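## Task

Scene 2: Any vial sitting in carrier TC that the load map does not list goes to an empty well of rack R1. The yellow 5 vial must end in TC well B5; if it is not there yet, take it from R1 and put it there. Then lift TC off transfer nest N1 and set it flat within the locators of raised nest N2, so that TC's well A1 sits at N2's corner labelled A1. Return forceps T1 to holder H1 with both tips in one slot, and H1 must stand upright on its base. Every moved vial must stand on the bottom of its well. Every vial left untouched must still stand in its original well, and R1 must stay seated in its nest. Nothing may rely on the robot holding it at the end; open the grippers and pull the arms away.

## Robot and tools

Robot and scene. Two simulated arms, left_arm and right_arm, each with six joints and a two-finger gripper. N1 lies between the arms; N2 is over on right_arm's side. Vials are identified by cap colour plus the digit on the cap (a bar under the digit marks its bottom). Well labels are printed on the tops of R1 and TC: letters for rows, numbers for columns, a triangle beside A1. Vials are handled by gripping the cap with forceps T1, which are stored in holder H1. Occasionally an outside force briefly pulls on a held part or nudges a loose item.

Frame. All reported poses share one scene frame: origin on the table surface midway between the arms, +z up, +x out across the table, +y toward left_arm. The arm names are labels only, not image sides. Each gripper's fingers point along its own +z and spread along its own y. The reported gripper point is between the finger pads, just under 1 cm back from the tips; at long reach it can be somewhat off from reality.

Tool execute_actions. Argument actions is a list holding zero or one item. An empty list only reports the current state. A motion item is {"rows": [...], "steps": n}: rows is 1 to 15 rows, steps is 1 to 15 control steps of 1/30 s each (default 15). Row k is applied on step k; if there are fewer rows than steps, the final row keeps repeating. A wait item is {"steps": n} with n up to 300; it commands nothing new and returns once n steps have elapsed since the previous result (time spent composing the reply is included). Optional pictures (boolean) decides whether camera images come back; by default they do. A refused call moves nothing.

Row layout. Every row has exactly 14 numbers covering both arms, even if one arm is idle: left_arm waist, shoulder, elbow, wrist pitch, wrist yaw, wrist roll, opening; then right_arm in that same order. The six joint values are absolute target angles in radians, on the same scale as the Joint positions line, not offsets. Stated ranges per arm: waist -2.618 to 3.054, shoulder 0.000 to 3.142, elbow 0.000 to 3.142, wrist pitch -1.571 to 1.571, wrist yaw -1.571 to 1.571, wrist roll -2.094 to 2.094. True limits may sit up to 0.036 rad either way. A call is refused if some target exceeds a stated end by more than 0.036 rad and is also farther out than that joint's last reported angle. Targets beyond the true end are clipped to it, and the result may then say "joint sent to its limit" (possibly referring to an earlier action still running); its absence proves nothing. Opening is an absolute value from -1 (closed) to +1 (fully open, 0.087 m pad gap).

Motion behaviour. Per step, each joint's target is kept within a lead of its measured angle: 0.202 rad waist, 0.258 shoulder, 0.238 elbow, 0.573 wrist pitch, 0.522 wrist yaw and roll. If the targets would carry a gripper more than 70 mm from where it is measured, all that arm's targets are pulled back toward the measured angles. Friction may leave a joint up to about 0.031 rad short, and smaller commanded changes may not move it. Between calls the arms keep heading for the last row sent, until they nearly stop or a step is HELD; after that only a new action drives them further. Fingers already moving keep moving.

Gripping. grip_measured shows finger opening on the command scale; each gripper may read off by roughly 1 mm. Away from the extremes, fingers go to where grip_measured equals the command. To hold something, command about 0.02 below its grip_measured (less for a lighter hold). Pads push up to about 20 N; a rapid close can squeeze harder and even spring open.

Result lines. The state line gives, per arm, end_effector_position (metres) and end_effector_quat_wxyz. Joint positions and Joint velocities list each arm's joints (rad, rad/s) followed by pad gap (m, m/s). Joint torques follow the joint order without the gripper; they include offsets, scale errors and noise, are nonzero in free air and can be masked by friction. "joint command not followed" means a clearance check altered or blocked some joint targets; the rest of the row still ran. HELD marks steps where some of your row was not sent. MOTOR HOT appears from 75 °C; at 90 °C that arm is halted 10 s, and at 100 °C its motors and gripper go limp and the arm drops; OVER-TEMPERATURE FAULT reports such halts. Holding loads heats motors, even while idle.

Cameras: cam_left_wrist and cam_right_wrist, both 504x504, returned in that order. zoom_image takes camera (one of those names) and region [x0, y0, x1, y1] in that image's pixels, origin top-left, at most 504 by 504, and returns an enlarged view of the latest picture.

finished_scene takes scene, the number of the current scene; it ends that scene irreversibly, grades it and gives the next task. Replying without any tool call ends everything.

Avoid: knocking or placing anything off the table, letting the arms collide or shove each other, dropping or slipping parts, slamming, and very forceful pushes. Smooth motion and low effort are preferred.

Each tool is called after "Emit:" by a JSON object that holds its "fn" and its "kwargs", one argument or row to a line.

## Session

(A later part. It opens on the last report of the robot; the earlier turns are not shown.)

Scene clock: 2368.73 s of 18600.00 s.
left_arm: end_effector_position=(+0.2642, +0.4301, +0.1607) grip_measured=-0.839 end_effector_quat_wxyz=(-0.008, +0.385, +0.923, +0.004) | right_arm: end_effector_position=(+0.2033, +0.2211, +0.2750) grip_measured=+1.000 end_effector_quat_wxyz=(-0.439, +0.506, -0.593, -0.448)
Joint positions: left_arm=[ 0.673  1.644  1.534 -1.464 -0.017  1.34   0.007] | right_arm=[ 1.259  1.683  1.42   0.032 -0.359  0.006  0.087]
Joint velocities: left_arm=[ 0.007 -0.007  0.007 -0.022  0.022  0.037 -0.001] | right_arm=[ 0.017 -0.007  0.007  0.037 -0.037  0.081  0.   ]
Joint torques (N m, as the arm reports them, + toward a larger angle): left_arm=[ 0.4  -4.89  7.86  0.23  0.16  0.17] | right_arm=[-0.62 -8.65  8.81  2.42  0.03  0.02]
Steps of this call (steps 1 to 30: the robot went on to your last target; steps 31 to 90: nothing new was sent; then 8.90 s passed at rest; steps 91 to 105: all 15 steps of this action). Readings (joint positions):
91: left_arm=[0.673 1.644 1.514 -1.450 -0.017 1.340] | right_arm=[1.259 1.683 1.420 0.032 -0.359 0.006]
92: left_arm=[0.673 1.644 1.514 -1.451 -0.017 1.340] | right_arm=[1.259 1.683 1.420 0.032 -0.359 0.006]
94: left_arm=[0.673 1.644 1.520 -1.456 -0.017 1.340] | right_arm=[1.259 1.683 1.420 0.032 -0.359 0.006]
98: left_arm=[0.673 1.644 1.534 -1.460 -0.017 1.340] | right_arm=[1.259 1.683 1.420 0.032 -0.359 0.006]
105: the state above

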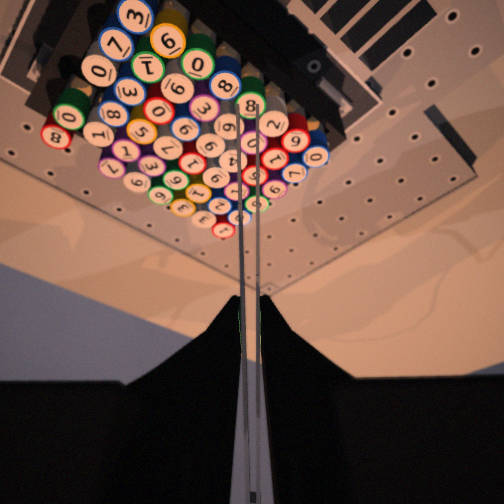

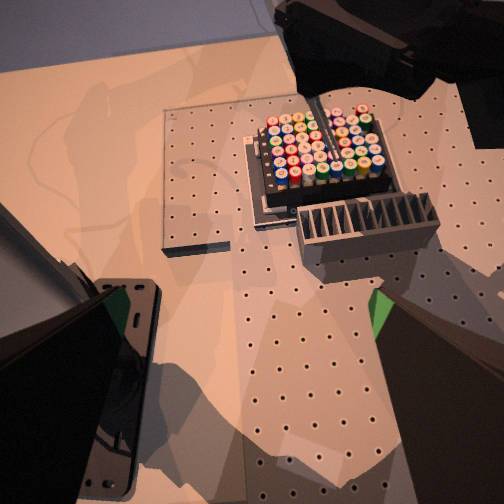

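Emit:
{"fn": "execute_actions", "kwargs": {
  "actions": []
}}

Scene clock: 2408.73 s of 18600.00 s.
left_arm: end_effector_position=(+0.2639, +0.4299, +0.1608) grip_measured=-0.839 end_effector_quat_wxyz=(-0.008, +0.385, +0.923, +0.003) | right_arm: end_effector_position=(+0.2033, +0.2211, +0.2750) grip_measured=+1.000 end_effector_quat_wxyz=(-0.439, +0.506, -0.593, -0.448)
Joint positions: left_arm=[ 0.673  1.644  1.534 -1.465 -0.017  1.34   0.007] | right_arm=[ 1.259  1.683  1.42   0.032 -0.359  0.006  0.087]
Joint velocities: left_arm=[ 0.027  0.007 -0.007 -0.022  0.051 -0.037 -0.001] | right_arm=[-0.012  0.002 -0.017  0.051 -0.007 -0.022  0.   ]
Joint torques (N m, as the arm reports them, + toward a larger angle): left_arm=[ 0.45 -4.87  7.86  0.26  0.16  0.17] | right_arm=[-0.62 -8.65  8.81  2.43  0.03  0.02]
Steps of this call (steps 1 to 15: the robot went on to your last target; steps 16 to 90: nothing new was sent; then 37.00 s passed at rest). Readings (joint positions):
1: left_arm=[0.673 1.644 1.534 -1.465 -0.017 1.340] | right_arm=[1.259 1.683 1.420 0.032 -0.359 0.006]
2: left_arm=[0.673 1.644 1.534 -1.465 -0.017 1.340] | right_arm=[1.259 1.683 1.420 0.032 -0.359 0.006]
4: left_arm=[0.673 1.644 1.534 -1.465 -0.017 1.340] | right_arm=[1.259 1.683 1.420 0.032 -0.359 0.006]
8: left_arm=[0.673 1.644 1.534 -1.465 -0.017 1.340] | right_arm=[1.259 1.683 1.420 0.032 -0.359 0.006]
90: the state above
All arms were judged still, so your last target was given up. Only a new action makes them travel on or press farther. Fingers that are still opening or closing keep moving.

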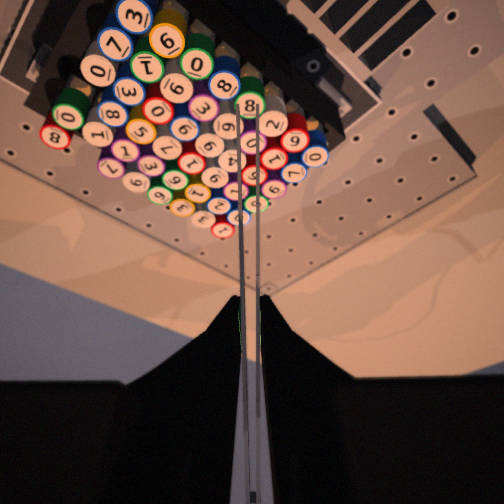

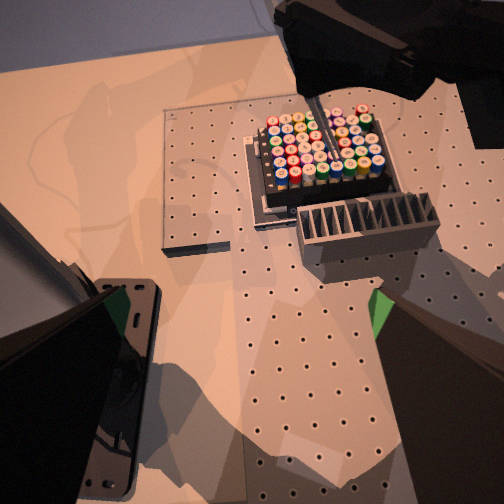

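Emit:
{"fn": "execute_actions", "kwargs": {
  "actions": [
    {"rows":[[0.678,1.65,1.562,-1.478,-0.015,1.34,-0.86,1.2,1.67,1.44,0.05,-0.4,0,1],[0.678,1.65,1.562,-1.49,-0.015,1.34,-0.88,1.15,1.67,1.44,0.07,-0.46,0,1],[0.678,1.64,1.58,-1.51,-0.015,1.34,-0.90,1.1,1.67,1.44,0.09,-0.52,0,1],[0.678,1.63,1.60,-1.53,-0.015,1.34,-0.91,1.05,1.67,1.44,0.11,-0.58,0,1],[0.678,1.62,1.62,-1.55,-0.015,1.34,-0.92,1.0,1.67,1.44,0.13,-0.64,0,1],[0.678,1.61,1.64,-1.555,-0.015,1.34,-0.92,0.95,1.67,1.44,0.15,-0.7,0,1],[0.678,1.60,1.66,-1.555,-0.015,1.34,-0.92,0.9,1.67,1.44,0.17,-0.76,0,1],[0.678,1.60,1.68,-1.555,-0.015,1.34,-0.92,0.85,1.67,1.44,0.19,-0.82,0,1],[0.678,1.60,1.68,-1.555,-0.015,1.34,-0.92,0.8,1.67,1.44,0.21,-0.88,0,1],[0.678,1.60,1.68,-1.555,-0.015,1.34,-0.92,0.75,1.67,1.44,0.23,-0.94,0,1],[0.678,1.60,1.68,-1.555,-0.015,1.34,-0.92,0.7,1.67,1.44,0.25,-1.0,0,1],[0.678,1.60,1.68,-1.555,-0.015,1.34,-0.92,0.66,1.67,1.44,0.27,-1.05,0,1]],"steps":15}
  ],
  "pictures": false
}}

Emit:
{"fn": "execute_actions", "kwargs": {
  "actions": [
    {"rows":[[0.66,1.61,1.69,-1.555,0,1.27,-0.92,0.64,1.67,1.44,0.27,-1.08,0,1],[0.64,1.62,1.70,-1.555,0,1.19,-0.92,0.64,1.67,1.44,0.27,-1.08,0,1],[0.62,1.63,1.71,-1.555,0,1.10,-0.92,0.64,1.67,1.44,0.27,-1.08,0,1],[0.60,1.64,1.72,-1.555,0,1.01,-0.92,0.64,1.67,1.44,0.27,-1.08,0,1],[0.58,1.65,1.73,-1.555,0,0.92,-0.92,0.64,1.67,1.44,0.27,-1.08,0,1],[0.56,1.66,1.74,-1.555,0,0.83,-0.92,0.64,1.67,1.44,0.27,-1.08,0,1],[0.54,1.67,1.75,-1.555,0,0.74,-0.92,0.64,1.67,1.44,0.27,-1.08,0,1],[0.52,1.68,1.75,-1.555,0,0.65,-0.92,0.64,1.67,1.44,0.27,-1.08,0,1],[0.50,1.70,1.75,-1.555,0,0.56,-0.92,0.64,1.67,1.44,0.27,-1.08,0,1],[0.485,1.72,1.75,-1.555,0,0.48,-0.92,0.64,1.67,1.44,0.27,-1.08,0,1],[0.475,1.74,1.75,-1.555,0,0.42,-0.92,0.64,1.67,1.44,0.27,-1.08,0,1],[0.473,1.76,1.75,-1.555,0,0.38,-0.92,0.64,1.67,1.44,0.27,-1.08,0,1],[0.473,1.78,1.75,-1.555,0,0.362,-0.92,0.64,1.67,1.44,0.27,-1.08,0,1],[0.473,1.80,1.75,-1.555,0,0.362,-0.92,0.64,1.67,1.44,0.27,-1.08,0,1]],"steps":15}
  ],
  "pictures": false
}}

Emit:
{"fn": "execute_actions", "kwargs": {
  "actions": [
    {"steps":15}
  ]
}}

Scene clock: 2489.23 s of 18600.00 s.
left_arm: end_effector_position=(+0.2673, +0.4320, +0.2009) grip_measured=-0.916 end_effector_quat_wxyz=(+0.018, +0.385, +0.922, +0.039) | right_arm: end_effector_position=(+0.3860, +0.0783, +0.3176) grip_measured=+1.000 end_effector_quat_wxyz=(+0.511, -0.458, +0.555, +0.469)
Joint positions: left_arm=[ 0.673  1.607  1.658 -1.537 -0.017  1.34   0.004] | right_arm=[ 0.643  1.683  1.42   0.203 -0.914  0.005  0.087]
Joint velocities: left_arm=[-0.002  0.012  0.007 -0.051 -0.022 -0.022 -0.   ] | right_arm=[-0.315 -0.012  0.002  0.198 -0.681 -0.022  0.   ]
Joint torques (N m, as the arm reports them, + toward a larger angle): left_arm=[ 0.46 -5.45  7.33  0.43  0.16  0.17] | right_arm=[ 2.97 -8.46  8.66  2.52 -0.37  0.03]
Steps of this call (steps 1 to 90: nothing new was sent; then 77.00 s passed at rest; steps 91 to 105: all 15 steps of this action). Readings (joint positions):
91: left_arm=[0.673 1.644 1.534 -1.465 -0.017 1.340] | right_arm=[1.254 1.683 1.420 0.032 -0.367 0.006]
92: left_arm=[0.673 1.644 1.534 -1.466 -0.017 1.340] | right_arm=[1.240 1.683 1.420 0.032 -0.386 0.006]
94: left_arm=[0.673 1.644 1.544 -1.481 -0.017 1.340] | right_arm=[1.173 1.683 1.420 0.041 -0.450 0.005]
98: left_arm=[0.673 1.636 1.614 -1.519 -0.017 1.340] | right_arm=[0.947 1.683 1.420 0.092 -0.615 0.005]
105: the state above

Scene clock: 2489.73 s of 18600.00 s.
left_arm: end_effector_position=(+0.3028, +0.3635, +0.1745) grip_measured=-0.916 end_effector_quat_wxyz=(-0.008, +0.084, +0.996, -0.000) | right_arm: end_effector_position=(+0.3639, +0.0783, +0.3247) grip_measured=+1.000 end_effector_quat_wxyz=(-0.490, +0.497, -0.508, -0.504)
Joint positions: left_arm=[ 0.475  1.766  1.729 -1.548 -0.006  0.519  0.004] | right_arm=[ 0.635  1.683  1.42   0.239 -1.065  0.005  0.087]
Joint velocities: left_arm=[-0.002  0.618  0.002 -0.081  0.066 -1.048 -0.001] | right_arm=[ 0.002 -0.002  0.007  0.007  0.007  0.022  0.   ]
Joint torques (N m, as the arm reports them, + toward a larger angle): left_arm=[-0.22 -6.49  7.36  0.36  0.19  0.17] | right_arm=[ 0.47 -8.38  8.52  2.43 -0.12  0.04]
Steps of this call (steps 1 to 15: all 15 steps of this action). Readings (joint positions):
1: left_arm=[0.673 1.607 1.658 -1.538 -0.016 1.329] | right_arm=[0.635 1.683 1.420 0.211 -0.941 0.005]
2: left_arm=[0.670 1.607 1.660 -1.541 -0.016 1.305] | right_arm=[0.635 1.683 1.420 0.217 -0.966 0.005]
4: left_arm=[0.647 1.613 1.675 -1.546 -0.015 1.221] | right_arm=[0.635 1.683 1.420 0.226 -1.005 0.005]
8: left_arm=[0.563 1.644 1.716 -1.548 -0.013 0.960] | right_arm=[0.635 1.683 1.420 0.235 -1.044 0.005]
15: the state above

Scene clock: 2490.23 s of 18600.00 s.
left_arm: end_effector_position=(+0.3044, +0.3582, +0.1636) grip_measured=-0.916 end_effector_quat_wxyz=(-0.027, +0.010, +1.000, -0.007) | right_arm: end_effector_position=(+0.3632, +0.0784, +0.3249) grip_measured=+1.000 end_effector_quat_wxyz=(-0.489, +0.499, -0.507, -0.506)
Joint positions: left_arm=[ 0.475  1.808  1.729 -1.548 -0.006  0.372  0.004] | right_arm=[ 0.635  1.683  1.42   0.24  -1.07   0.005  0.087]
Joint velocities: left_arm=[-0.007 -0.002 -0.007  0.007  0.022 -0.066  0.   ] | right_arm=[-0.012 -0.007 -0.002 -0.066  0.007 -0.037  0.   ]
Joint torques (N m, as the arm reports them, + toward a larger angle): left_arm=[-0.17 -6.93  7.49  0.27  0.16  0.15] | right_arm=[ 0.47 -8.39  8.52  2.43 -0.14  0.04]
Steps of this call (steps 1 to 15: the robot went on to your last target). Readings (joint positions):
1: left_arm=[0.475 1.784 1.729 -1.548 -0.006 0.488] | right_arm=[0.635 1.683 1.420 0.240 -1.066 0.005]
2: left_arm=[0.475 1.798 1.729 -1.548 -0.006 0.463] | right_arm=[0.635 1.683 1.420 0.240 -1.067 0.005]
4: left_arm=[0.475 1.808 1.729 -1.548 -0.006 0.428] | right_arm=[0.635 1.683 1.420 0.240 -1.068 0.005]
8: left_arm=[0.475 1.808 1.729 -1.548 -0.006 0.392] | right_arm=[0.635 1.683 1.420 0.240 -1.069 0.005]
15: the state above

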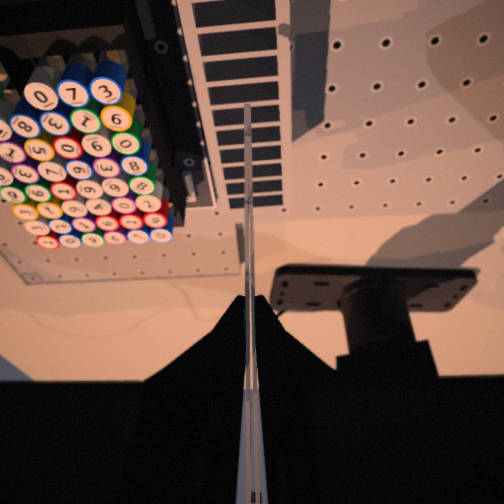

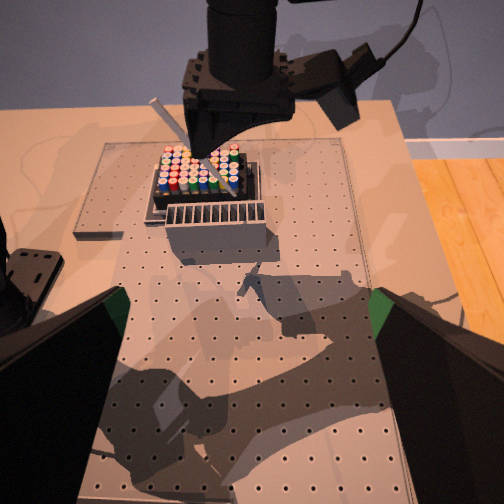

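Emit:
{"fn": "zoom_image", "kwargs": {
  "camera": "cam_right_wrist",
  "region": [130, 60, 330, 260]
}}

Region (130, 60, 330, 260) of cam_right_wrist's 504x504 image, scaled by 2.520, with more detail than that image has.

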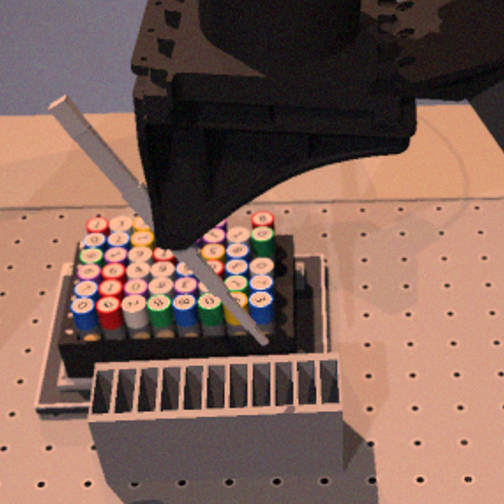

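Emit:
{"fn": "execute_actions", "kwargs": {
  "actions": [
    {"rows":[[0.47,1.78,1.72,-1.45,0,0.34,-0.92,0.6,1.68,1.48,0.15,-1.0,0.08,0.8],[0.45,1.75,1.70,-1.33,0,0.31,-0.92,0.57,1.69,1.52,0.03,-0.92,0.16,0.6],[0.42,1.72,1.66,-1.2,0,0.28,-0.92,0.54,1.70,1.56,-0.1,-0.84,0.25,0.4],[0.38,1.69,1.61,-1.07,0,0.25,-0.92,0.51,1.71,1.60,-0.23,-0.76,0.34,0.2],[0.34,1.66,1.55,-0.94,0,0.22,-0.92,0.48,1.72,1.64,-0.36,-0.68,0.43,0],[0.30,1.63,1.49,-0.81,0,0.19,-0.92,0.45,1.73,1.68,-0.49,-0.60,0.52,-0.2],[0.26,1.60,1.43,-0.68,0,0.16,-0.92,0.42,1.74,1.72,-0.62,-0.52,0.61,-0.4],[0.22,1.57,1.37,-0.55,0,0.13,-0.92,0.39,1.75,1.76,-0.75,-0.44,0.70,-0.6],[0.18,1.54,1.31,-0.42,0,0.10,-0.92,0.36,1.76,1.80,-0.88,-0.36,0.79,-0.8],[0.14,1.51,1.25,-0.29,0,0.07,-0.92,0.33,1.77,1.84,-1.01,-0.28,0.88,-1],[0.10,1.49,1.19,-0.16,0,0.04,-0.92,0.30,1.78,1.88,-1.14,-0.20,0.97,-1],[0.06,1.47,1.13,-0.03,0,0.02,-0.92,0.27,1.79,1.92,-1.27,-0.12,1.06,-1],[0.02,1.46,1.07,0.10,0,0,-0.92,0.24,1.80,1.96,-1.40,-0.05,1.15,-1],[-0.02,1.46,1.01,0.23,0,0,-0.92,0.22,1.81,2.0,-1.5,0,1.22,-1],[-0.06,1.46,0.95,0.36,0,0,-0.92,0.2,1.82,2.02,-1.54,0.01,1.25,-1]],"steps":15}
  ],
  "pictures": false
}}

Emit:
{"fn": "execute_actions", "kwargs": {
  "actions": [
    {"steps":15}
  ],
  "pictures": false
}}

Scene clock: 2551.70 s of 18600.00 s.
left_arm: end_effector_position=(+0.4599, +0.2038, +0.1483) grip_measured=-0.916 end_effector_quat_wxyz=(+0.434, +0.084, +0.897, -0.006) | right_arm: end_effector_position=(+0.4755, -0.1497, +0.2650) grip_measured=-0.988 end_effector_quat_wxyz=(+0.238, +0.321, +0.875, +0.274)
Joint positions: left_arm=[ 0.008  1.476  1.076 -0.272 -0.006  0.074  0.004] | right_arm=[ 0.247  1.806  1.932 -0.992 -0.254  0.919  0.001]
Joint velocities: left_arm=[-1.15  -0.227 -1.678  3.245  0.095 -0.491 -0.   ] | right_arm=[-0.711  0.286  0.877 -2.821  1.648  1.956  0.001]
Joint torques (N m, as the arm reports them, + toward a larger angle): left_arm=[ 0.13 -5.15  5.66  1.5   0.17  0.15] | right_arm=[ 0.38 -8.46  8.1   1.84 -0.14  0.03]
Steps of this call (steps 1 to 15: the robot went on to your last target; steps 16 to 90: nothing new was sent; then 57.97 s passed at rest; steps 91 to 105: all 15 steps of this action). Readings (joint positions):
91: left_arm=[0.475 1.807 1.729 -1.540 -0.006 0.364] | right_arm=[0.633 1.683 1.427 0.225 -1.063 0.015]
92: left_arm=[0.473 1.802 1.724 -1.512 -0.006 0.355] | right_arm=[0.627 1.685 1.445 0.188 -1.043 0.038]
94: left_arm=[0.452 1.765 1.682 -1.386 -0.008 0.325] | right_arm=[0.592 1.695 1.511 0.066 -0.969 0.122]
98: left_arm=[0.311 1.642 1.500 -1.023 -0.010 0.241] | right_arm=[0.460 1.725 1.678 -0.294 -0.731 0.383]
105: the state above

Scene clock: 2552.20 s of 18600.00 s.
left_arm: end_effector_position=(+0.5132, +0.1564, +0.2159) grip_measured=-0.916 end_effector_quat_wxyz=(+0.629, +0.079, +0.771, -0.060) | right_arm: end_effector_position=(+0.3929, -0.2152, +0.2256) grip_measured=-0.989 end_effector_quat_wxyz=(+0.089, +0.546, +0.830, +0.073)
Joint positions: left_arm=[-0.068  1.475  0.955  0.318  0.006  0.008  0.004] | right_arm=[ 0.192  1.818  1.993 -1.515 -0.01   1.231  0.001]
Joint velocities: left_arm=[ 0.017  0.007 -0.007  0.125  0.007 -0.022  0.001] | right_arm=[-0.007 -0.007  0.002 -0.095 -0.051  0.022 -0.001]
Joint torques (N m, as the arm reports them, + toward a larger angle): left_arm=[ 0.69 -6.08  6.93  2.15  0.04  0.14] | right_arm=[ 0.71 -7.06  7.8   0.9   0.21  0.13]
Steps of this call (steps 1 to 15: the robot went on to your last target). Readings (joint positions):
1: left_arm=[-0.028 1.473 1.026 -0.168 -0.003 0.061] | right_arm=[0.224 1.813 1.957 -1.084 -0.204 0.979]
2: left_arm=[-0.053 1.474 0.990 -0.079 0.002 0.051] | right_arm=[0.207 1.817 1.973 -1.171 -0.160 1.032]
4: left_arm=[-0.071 1.475 0.957 0.050 0.006 0.036] | right_arm=[0.192 1.818 1.985 -1.308 -0.095 1.110]
8: left_arm=[-0.068 1.475 0.955 0.228 0.006 0.018] | right_arm=[0.192 1.818 1.990 -1.449 -0.039 1.189]
15: the state above

Emit:
{"fn": "execute_actions", "kwargs": {
  "actions": [
    {"rows":[[-0.09,1.46,0.94,0.42,0,0,-0.92,0.2,1.82,2.02,-1.54,0.01,1.25,-1],[-0.13,1.46,0.92,0.48,0,0,-0.92,0.2,1.82,2.02,-1.54,0.01,1.25,-1],[-0.18,1.46,0.89,0.54,0,0,-0.92,0.2,1.82,2.02,-1.54,0.01,1.25,-1],[-0.23,1.46,0.85,0.60,0,0,-0.92,0.2,1.82,2.02,-1.54,0.01,1.25,-1],[-0.28,1.46,0.81,0.66,0,0,-0.92,0.2,1.82,2.02,-1.54,0.01,1.25,-1],[-0.33,1.46,0.77,0.72,0,0,-0.92,0.2,1.82,2.02,-1.54,0.01,1.25,-1],[-0.38,1.46,0.73,0.76,0,0,-0.92,0.2,1.82,2.02,-1.54,0.01,1.25,-1],[-0.43,1.46,0.69,0.77,0,0,-0.92,0.2,1.82,2.02,-1.54,0.01,1.25,-1],[-0.48,1.46,0.65,0.77,0,0,-0.92,0.2,1.82,2.02,-1.54,0.01,1.25,-1],[-0.53,1.46,0.62,0.77,0,0,-0.92,0.2,1.82,2.02,-1.54,0.01,1.25,-1],[-0.58,1.46,0.59,0.77,0,0,-0.92,0.2,1.82,2.02,-1.54,0.01,1.25,-1],[-0.63,1.46,0.565,0.77,0,0,-0.92,0.2,1.82,2.02,-1.54,0.01,1.25,-1],[-0.68,1.46,0.545,0.77,0,0,-0.92,0.2,1.82,2.02,-1.54,0.01,1.25,-1],[-0.73,1.46,0.535,0.77,0,0,-0.92,0.2,1.82,2.02,-1.54,0.01,1.25,-1],[-0.77,1.46,0.53,0.77,0,0,-0.92,0.2,1.82,2.02,-1.54,0.01,1.25,-1]],"steps":15}
  ],
  "pictures": false
}}

Emit:
{"fn": "execute_actions", "kwargs": {
  "actions": [
    {"rows":[[-0.777,1.46,0.53,0.77,0,0,-0.92,0.2,1.82,2.02,-1.54,0.01,1.25,-1],[-0.777,1.46,0.53,0.77,0,0,-0.92,0.2,1.82,2.02,-1.54,0.01,1.25,-1],[-0.777,1.46,0.53,0.77,0,0,-0.92,0.22,1.83,2.02,-1.54,0.01,1.25,-1],[-0.777,1.46,0.53,0.77,0,0,-0.92,0.25,1.84,2.01,-1.54,0.01,1.25,-1],[-0.777,1.46,0.53,0.77,0,0,-0.92,0.28,1.85,2.0,-1.54,0.01,1.25,-1],[-0.777,1.46,0.53,0.77,0,0,-0.92,0.31,1.86,1.99,-1.54,0.01,1.25,-1],[-0.777,1.46,0.53,0.77,0,0,-0.92,0.34,1.87,1.98,-1.54,0.01,1.25,-1],[-0.777,1.46,0.53,0.77,0,0,-0.92,0.37,1.88,1.97,-1.54,0.01,1.25,-1],[-0.777,1.46,0.53,0.77,0,0,-0.92,0.40,1.89,1.96,-1.54,0.01,1.25,-1],[-0.777,1.46,0.53,0.77,0,0,-0.92,0.43,1.89,1.96,-1.54,0.01,1.25,-1],[-0.777,1.46,0.53,0.77,0,0,-0.92,0.45,1.89,1.96,-1.54,0.01,1.25,-1],[-0.777,1.46,0.53,0.77,0,0,-0.92,0.47,1.89,1.96,-1.54,0.01,1.25,-1]],"steps":15}
  ]
}}

Scene clock: 2583.80 s of 18600.00 s.
left_arm: end_effector_position=(+0.3400, -0.0645, +0.1252) grip_measured=-0.916 end_effector_quat_wxyz=(+0.576, +0.311, +0.713, -0.249) | right_arm: end_effector_position=(+0.3903, -0.2164, +0.2249) grip_measured=-0.989 end_effector_quat_wxyz=(+0.085, +0.551, +0.828, +0.067)
Joint positions: left_arm=[-0.696  1.475  0.56   0.701  0.     0.003  0.004] | right_arm=[ 0.192  1.818  1.993 -1.528 -0.003  1.241  0.001]
Joint velocities: left_arm=[-1.306 -0.022 -0.427  0.051  0.066 -0.022  0.001] | right_arm=[-0.007 -0.002 -0.002  0.022 -0.037  0.022  0.001]
Joint torques (N m, as the arm reports them, + toward a larger angle): left_arm=[ 0.46 -5.21  6.14  2.52  0.06  0.12] | right_arm=[ 0.7  -7.05  7.77  0.84  0.2   0.14]
Steps of this call (steps 1 to 30: the robot went on to your last target; steps 31 to 90: nothing new was sent; then 28.10 s passed at rest; steps 91 to 105: all 15 steps of this action). Readings (joint positions):
91: left_arm=[-0.069 1.475 0.955 0.342 0.005 0.005] | right_arm=[0.192 1.818 1.993 -1.528 -0.003 1.241]
92: left_arm=[-0.077 1.475 0.952 0.360 0.002 0.005] | right_arm=[0.192 1.818 1.993 -1.528 -0.003 1.241]
94: left_arm=[-0.127 1.475 0.926 0.434 -0.007 0.003] | right_arm=[0.192 1.818 1.993 -1.528 -0.003 1.241]
98: left_arm=[-0.337 1.475 0.789 0.615 -0.008 0.003] | right_arm=[0.192 1.818 1.993 -1.528 -0.003 1.241]
105: the state above

Scene clock: 2584.30 s of 18600.00 s.
left_arm: end_effector_position=(+0.3106, -0.0891, +0.1279) grip_measured=-0.916 end_effector_quat_wxyz=(+0.572, +0.341, +0.691, -0.281) | right_arm: end_effector_position=(+0.3622, -0.1197, +0.1906) grip_measured=-0.989 end_effector_quat_wxyz=(+0.040, +0.431, +0.901, +0.039)
Joint positions: left_arm=[-0.782  1.475  0.543  0.744  0.009  0.003  0.004] | right_arm=[ 0.476  1.9    1.969 -1.53   0.003  1.243  0.001]
Joint velocities: left_arm=[-0.007  0.007 -0.007 -0.007 -0.095 -0.007 -0.   ] | right_arm=[ 0.149  0.002 -0.007 -0.007 -0.066  0.007 -0.   ]
Joint torques (N m, as the arm reports them, + toward a larger angle): left_arm=[ 0.51 -5.15  5.4   2.13  0.02  0.14] | right_arm=[-1.09 -8.66  4.92  0.64  0.18  0.13]
Steps of this call (steps 1 to 15: all 15 steps of this action). Readings (joint positions):
1: left_arm=[-0.737 1.475 0.549 0.703 0.003 0.003] | right_arm=[0.192 1.818 1.993 -1.528 -0.003 1.241]
2: left_arm=[-0.764 1.475 0.544 0.705 0.007 0.003] | right_arm=[0.192 1.818 1.993 -1.528 -0.003 1.241]
4: left_arm=[-0.783 1.475 0.543 0.715 0.010 0.003] | right_arm=[0.200 1.819 1.993 -1.528 0.000 1.242]
8: left_arm=[-0.782 1.475 0.543 0.735 0.009 0.003] | right_arm=[0.295 1.848 1.993 -1.530 0.007 1.243]
15: the state above

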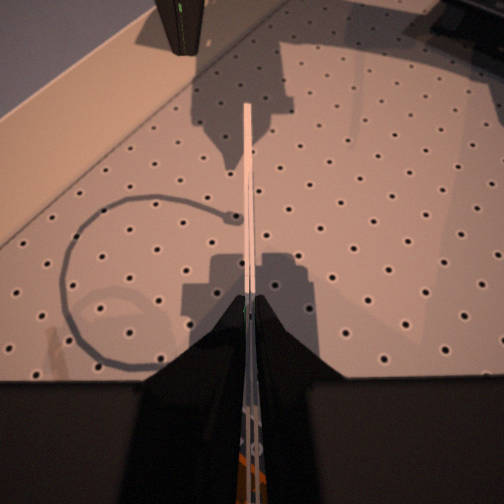

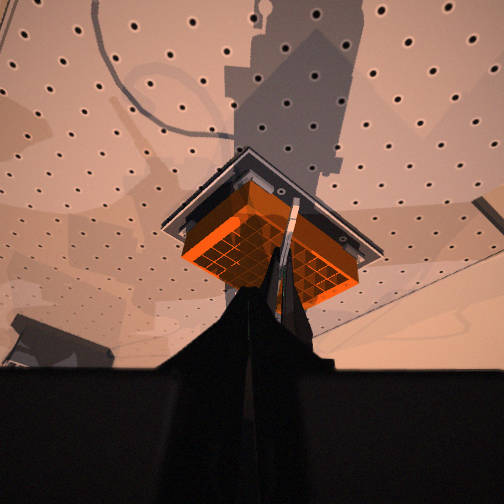

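Emit:
{"fn": "execute_actions", "kwargs": {
  "actions": [
    {"rows":[[-0.777,1.46,0.53,0.77,0,0,-0.92,0.47,1.89,1.95,-1.54,0.01,1.25,-1],[-0.777,1.46,0.53,0.77,0,0,-0.92,0.47,1.89,1.94,-1.54,0.01,1.25,-1],[-0.777,1.46,0.53,0.77,0,0,-0.92,0.47,1.89,1.93,-1.54,0.01,1.25,-1],[-0.777,1.46,0.53,0.77,0,0,-0.92,0.47,1.89,1.92,-1.54,0.01,1.25,-1],[-0.777,1.46,0.53,0.77,0,0,-0.92,0.47,1.89,1.91,-1.54,0.01,1.25,-1],[-0.777,1.46,0.53,0.77,0,0,-0.92,0.47,1.89,1.90,-1.54,0.01,1.25,-1],[-0.777,1.46,0.53,0.77,0,0,-0.92,0.47,1.89,1.89,-1.54,0.01,1.25,-1]],"steps":15}
  ]
}}

Scene clock: 2593.93 s of 18600.00 s.
left_arm: end_effector_position=(+0.3107, -0.0892, +0.1284) grip_measured=-0.916 end_effector_quat_wxyz=(+0.573, +0.340, +0.690, -0.282) | right_arm: end_effector_position=(+0.3505, -0.1235, +0.1742) grip_measured=-0.989 end_effector_quat_wxyz=(+0.016, +0.431, +0.902, +0.015)
Joint positions: left_arm=[-0.782  1.475  0.543  0.746  0.009  0.003  0.004] | right_arm=[ 0.477  1.9    1.903 -1.531  0.002  1.243  0.001]
Joint velocities: left_arm=[ 0.002  0.012  0.012  0.022  0.007  0.022 -0.   ] | right_arm=[-0.012 -0.007  0.002  0.022 -0.051  0.007 -0.   ]
Joint torques (N m, as the arm reports them, + toward a larger angle): left_arm=[ 0.46 -5.16  5.4   2.16  0.01  0.14] | right_arm=[-0.47 -8.74  4.5   0.5   0.15  0.13]
Steps of this call (steps 1 to 15: the robot went on to your last target; steps 16 to 90: nothing new was sent; then 6.13 s passed at rest; steps 91 to 105: all 15 steps of this action). Readings (joint positions):
91: left_arm=[-0.782 1.475 0.543 0.746 0.009 0.003] | right_arm=[0.477 1.900 1.969 -1.530 0.002 1.243]
92: left_arm=[-0.782 1.475 0.543 0.746 0.009 0.003] | right_arm=[0.477 1.900 1.967 -1.530 0.002 1.243]
94: left_arm=[-0.782 1.475 0.543 0.746 0.009 0.003] | right_arm=[0.477 1.900 1.954 -1.530 0.002 1.243]
98: left_arm=[-0.782 1.475 0.543 0.746 0.009 0.003] | right_arm=[0.477 1.900 1.913 -1.530 0.002 1.243]
105: the state above

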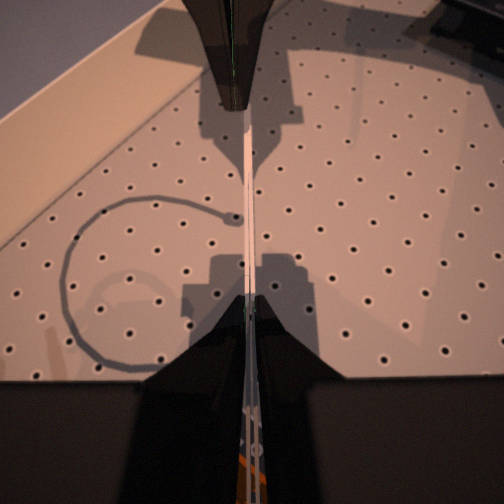

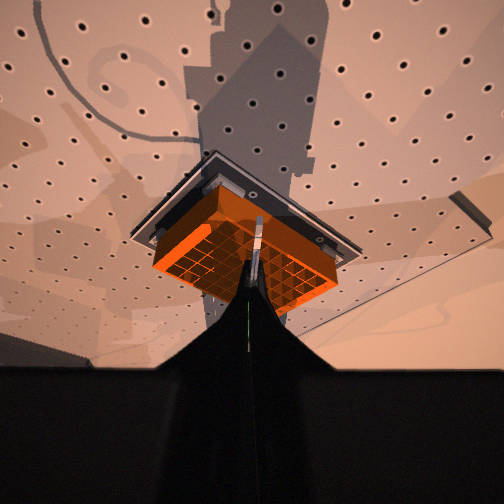

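Emit:
{"fn": "execute_actions", "kwargs": {
  "actions": [
    {"rows":[[-0.764,1.46,0.53,0.77,0,0,-0.91,0.47,1.89,1.89,-1.54,0.01,1.25,-1],[-0.764,1.46,0.53,0.77,0,0,-0.91,0.47,1.89,1.89,-1.54,0.01,1.25,-1],[-0.764,1.46,0.53,0.77,0,0,-0.91,0.47,1.89,1.89,-1.54,0.01,1.25,-1],[-0.764,1.46,0.53,0.78,0,0,-0.91,0.47,1.89,1.89,-1.54,0.01,1.25,-1],[-0.764,1.46,0.53,0.79,0,0,-0.91,0.47,1.89,1.89,-1.54,0.01,1.25,-1],[-0.764,1.46,0.53,0.80,0,0,-0.91,0.47,1.89,1.89,-1.54,0.01,1.25,-1],[-0.764,1.46,0.53,0.81,0,0,-0.91,0.47,1.89,1.89,-1.54,0.01,1.25,-1],[-0.764,1.46,0.53,0.82,0,0,-0.91,0.47,1.89,1.89,-1.54,0.01,1.25,-1]],"steps":15}
  ]
}}

Scene clock: 2605.33 s of 18600.00 s.
left_arm: end_effector_position=(+0.3163, -0.0895, +0.1390) grip_measured=-0.908 end_effector_quat_wxyz=(+0.590, +0.331, +0.679, -0.286) | right_arm: end_effector_position=(+0.3505, -0.1235, +0.1742) grip_measured=-0.989 end_effector_quat_wxyz=(+0.016, +0.431, +0.902, +0.015)
Joint positions: left_arm=[-0.773  1.475  0.543  0.79   0.008  0.003  0.004] | right_arm=[ 0.477  1.9    1.903 -1.531  0.002  1.243  0.001]
Joint velocities: left_arm=[ 0.007 -0.017  0.007  0.022 -0.037 -0.007 -0.   ] | right_arm=[ 0.002 -0.007 -0.002 -0.095  0.051  0.022  0.   ]
Joint torques (N m, as the arm reports them, + toward a larger angle): left_arm=[ 0.72 -5.15  5.39  2.1   0.02  0.14] | right_arm=[-0.46 -8.67  4.57  0.49  0.15  0.14]
Steps of this call (steps 1 to 15: the robot went on to your last target; steps 16 to 90: nothing new was sent; then 7.90 s passed at rest; steps 91 to 105: all 15 steps of this action). Readings (joint positions):
91: left_arm=[-0.782 1.475 0.543 0.746 0.009 0.003] | right_arm=[0.477 1.900 1.903 -1.531 0.002 1.243]
92: left_arm=[-0.779 1.475 0.543 0.746 0.009 0.003] | right_arm=[0.477 1.900 1.903 -1.531 0.002 1.243]
94: left_arm=[-0.774 1.475 0.543 0.746 0.009 0.003] | right_arm=[0.477 1.900 1.903 -1.531 0.002 1.243]
98: left_arm=[-0.773 1.475 0.543 0.765 0.008 0.003] | right_arm=[0.477 1.900 1.903 -1.531 0.002 1.243]
105: the state above

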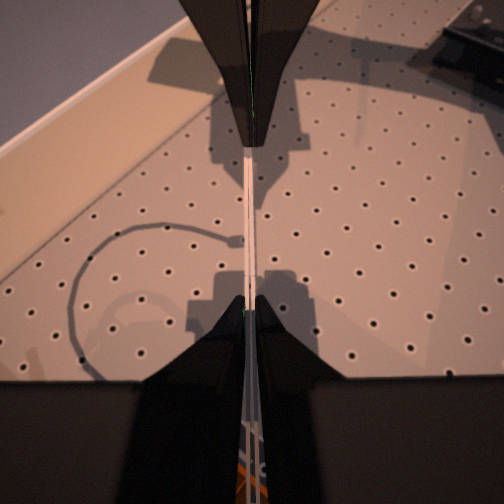

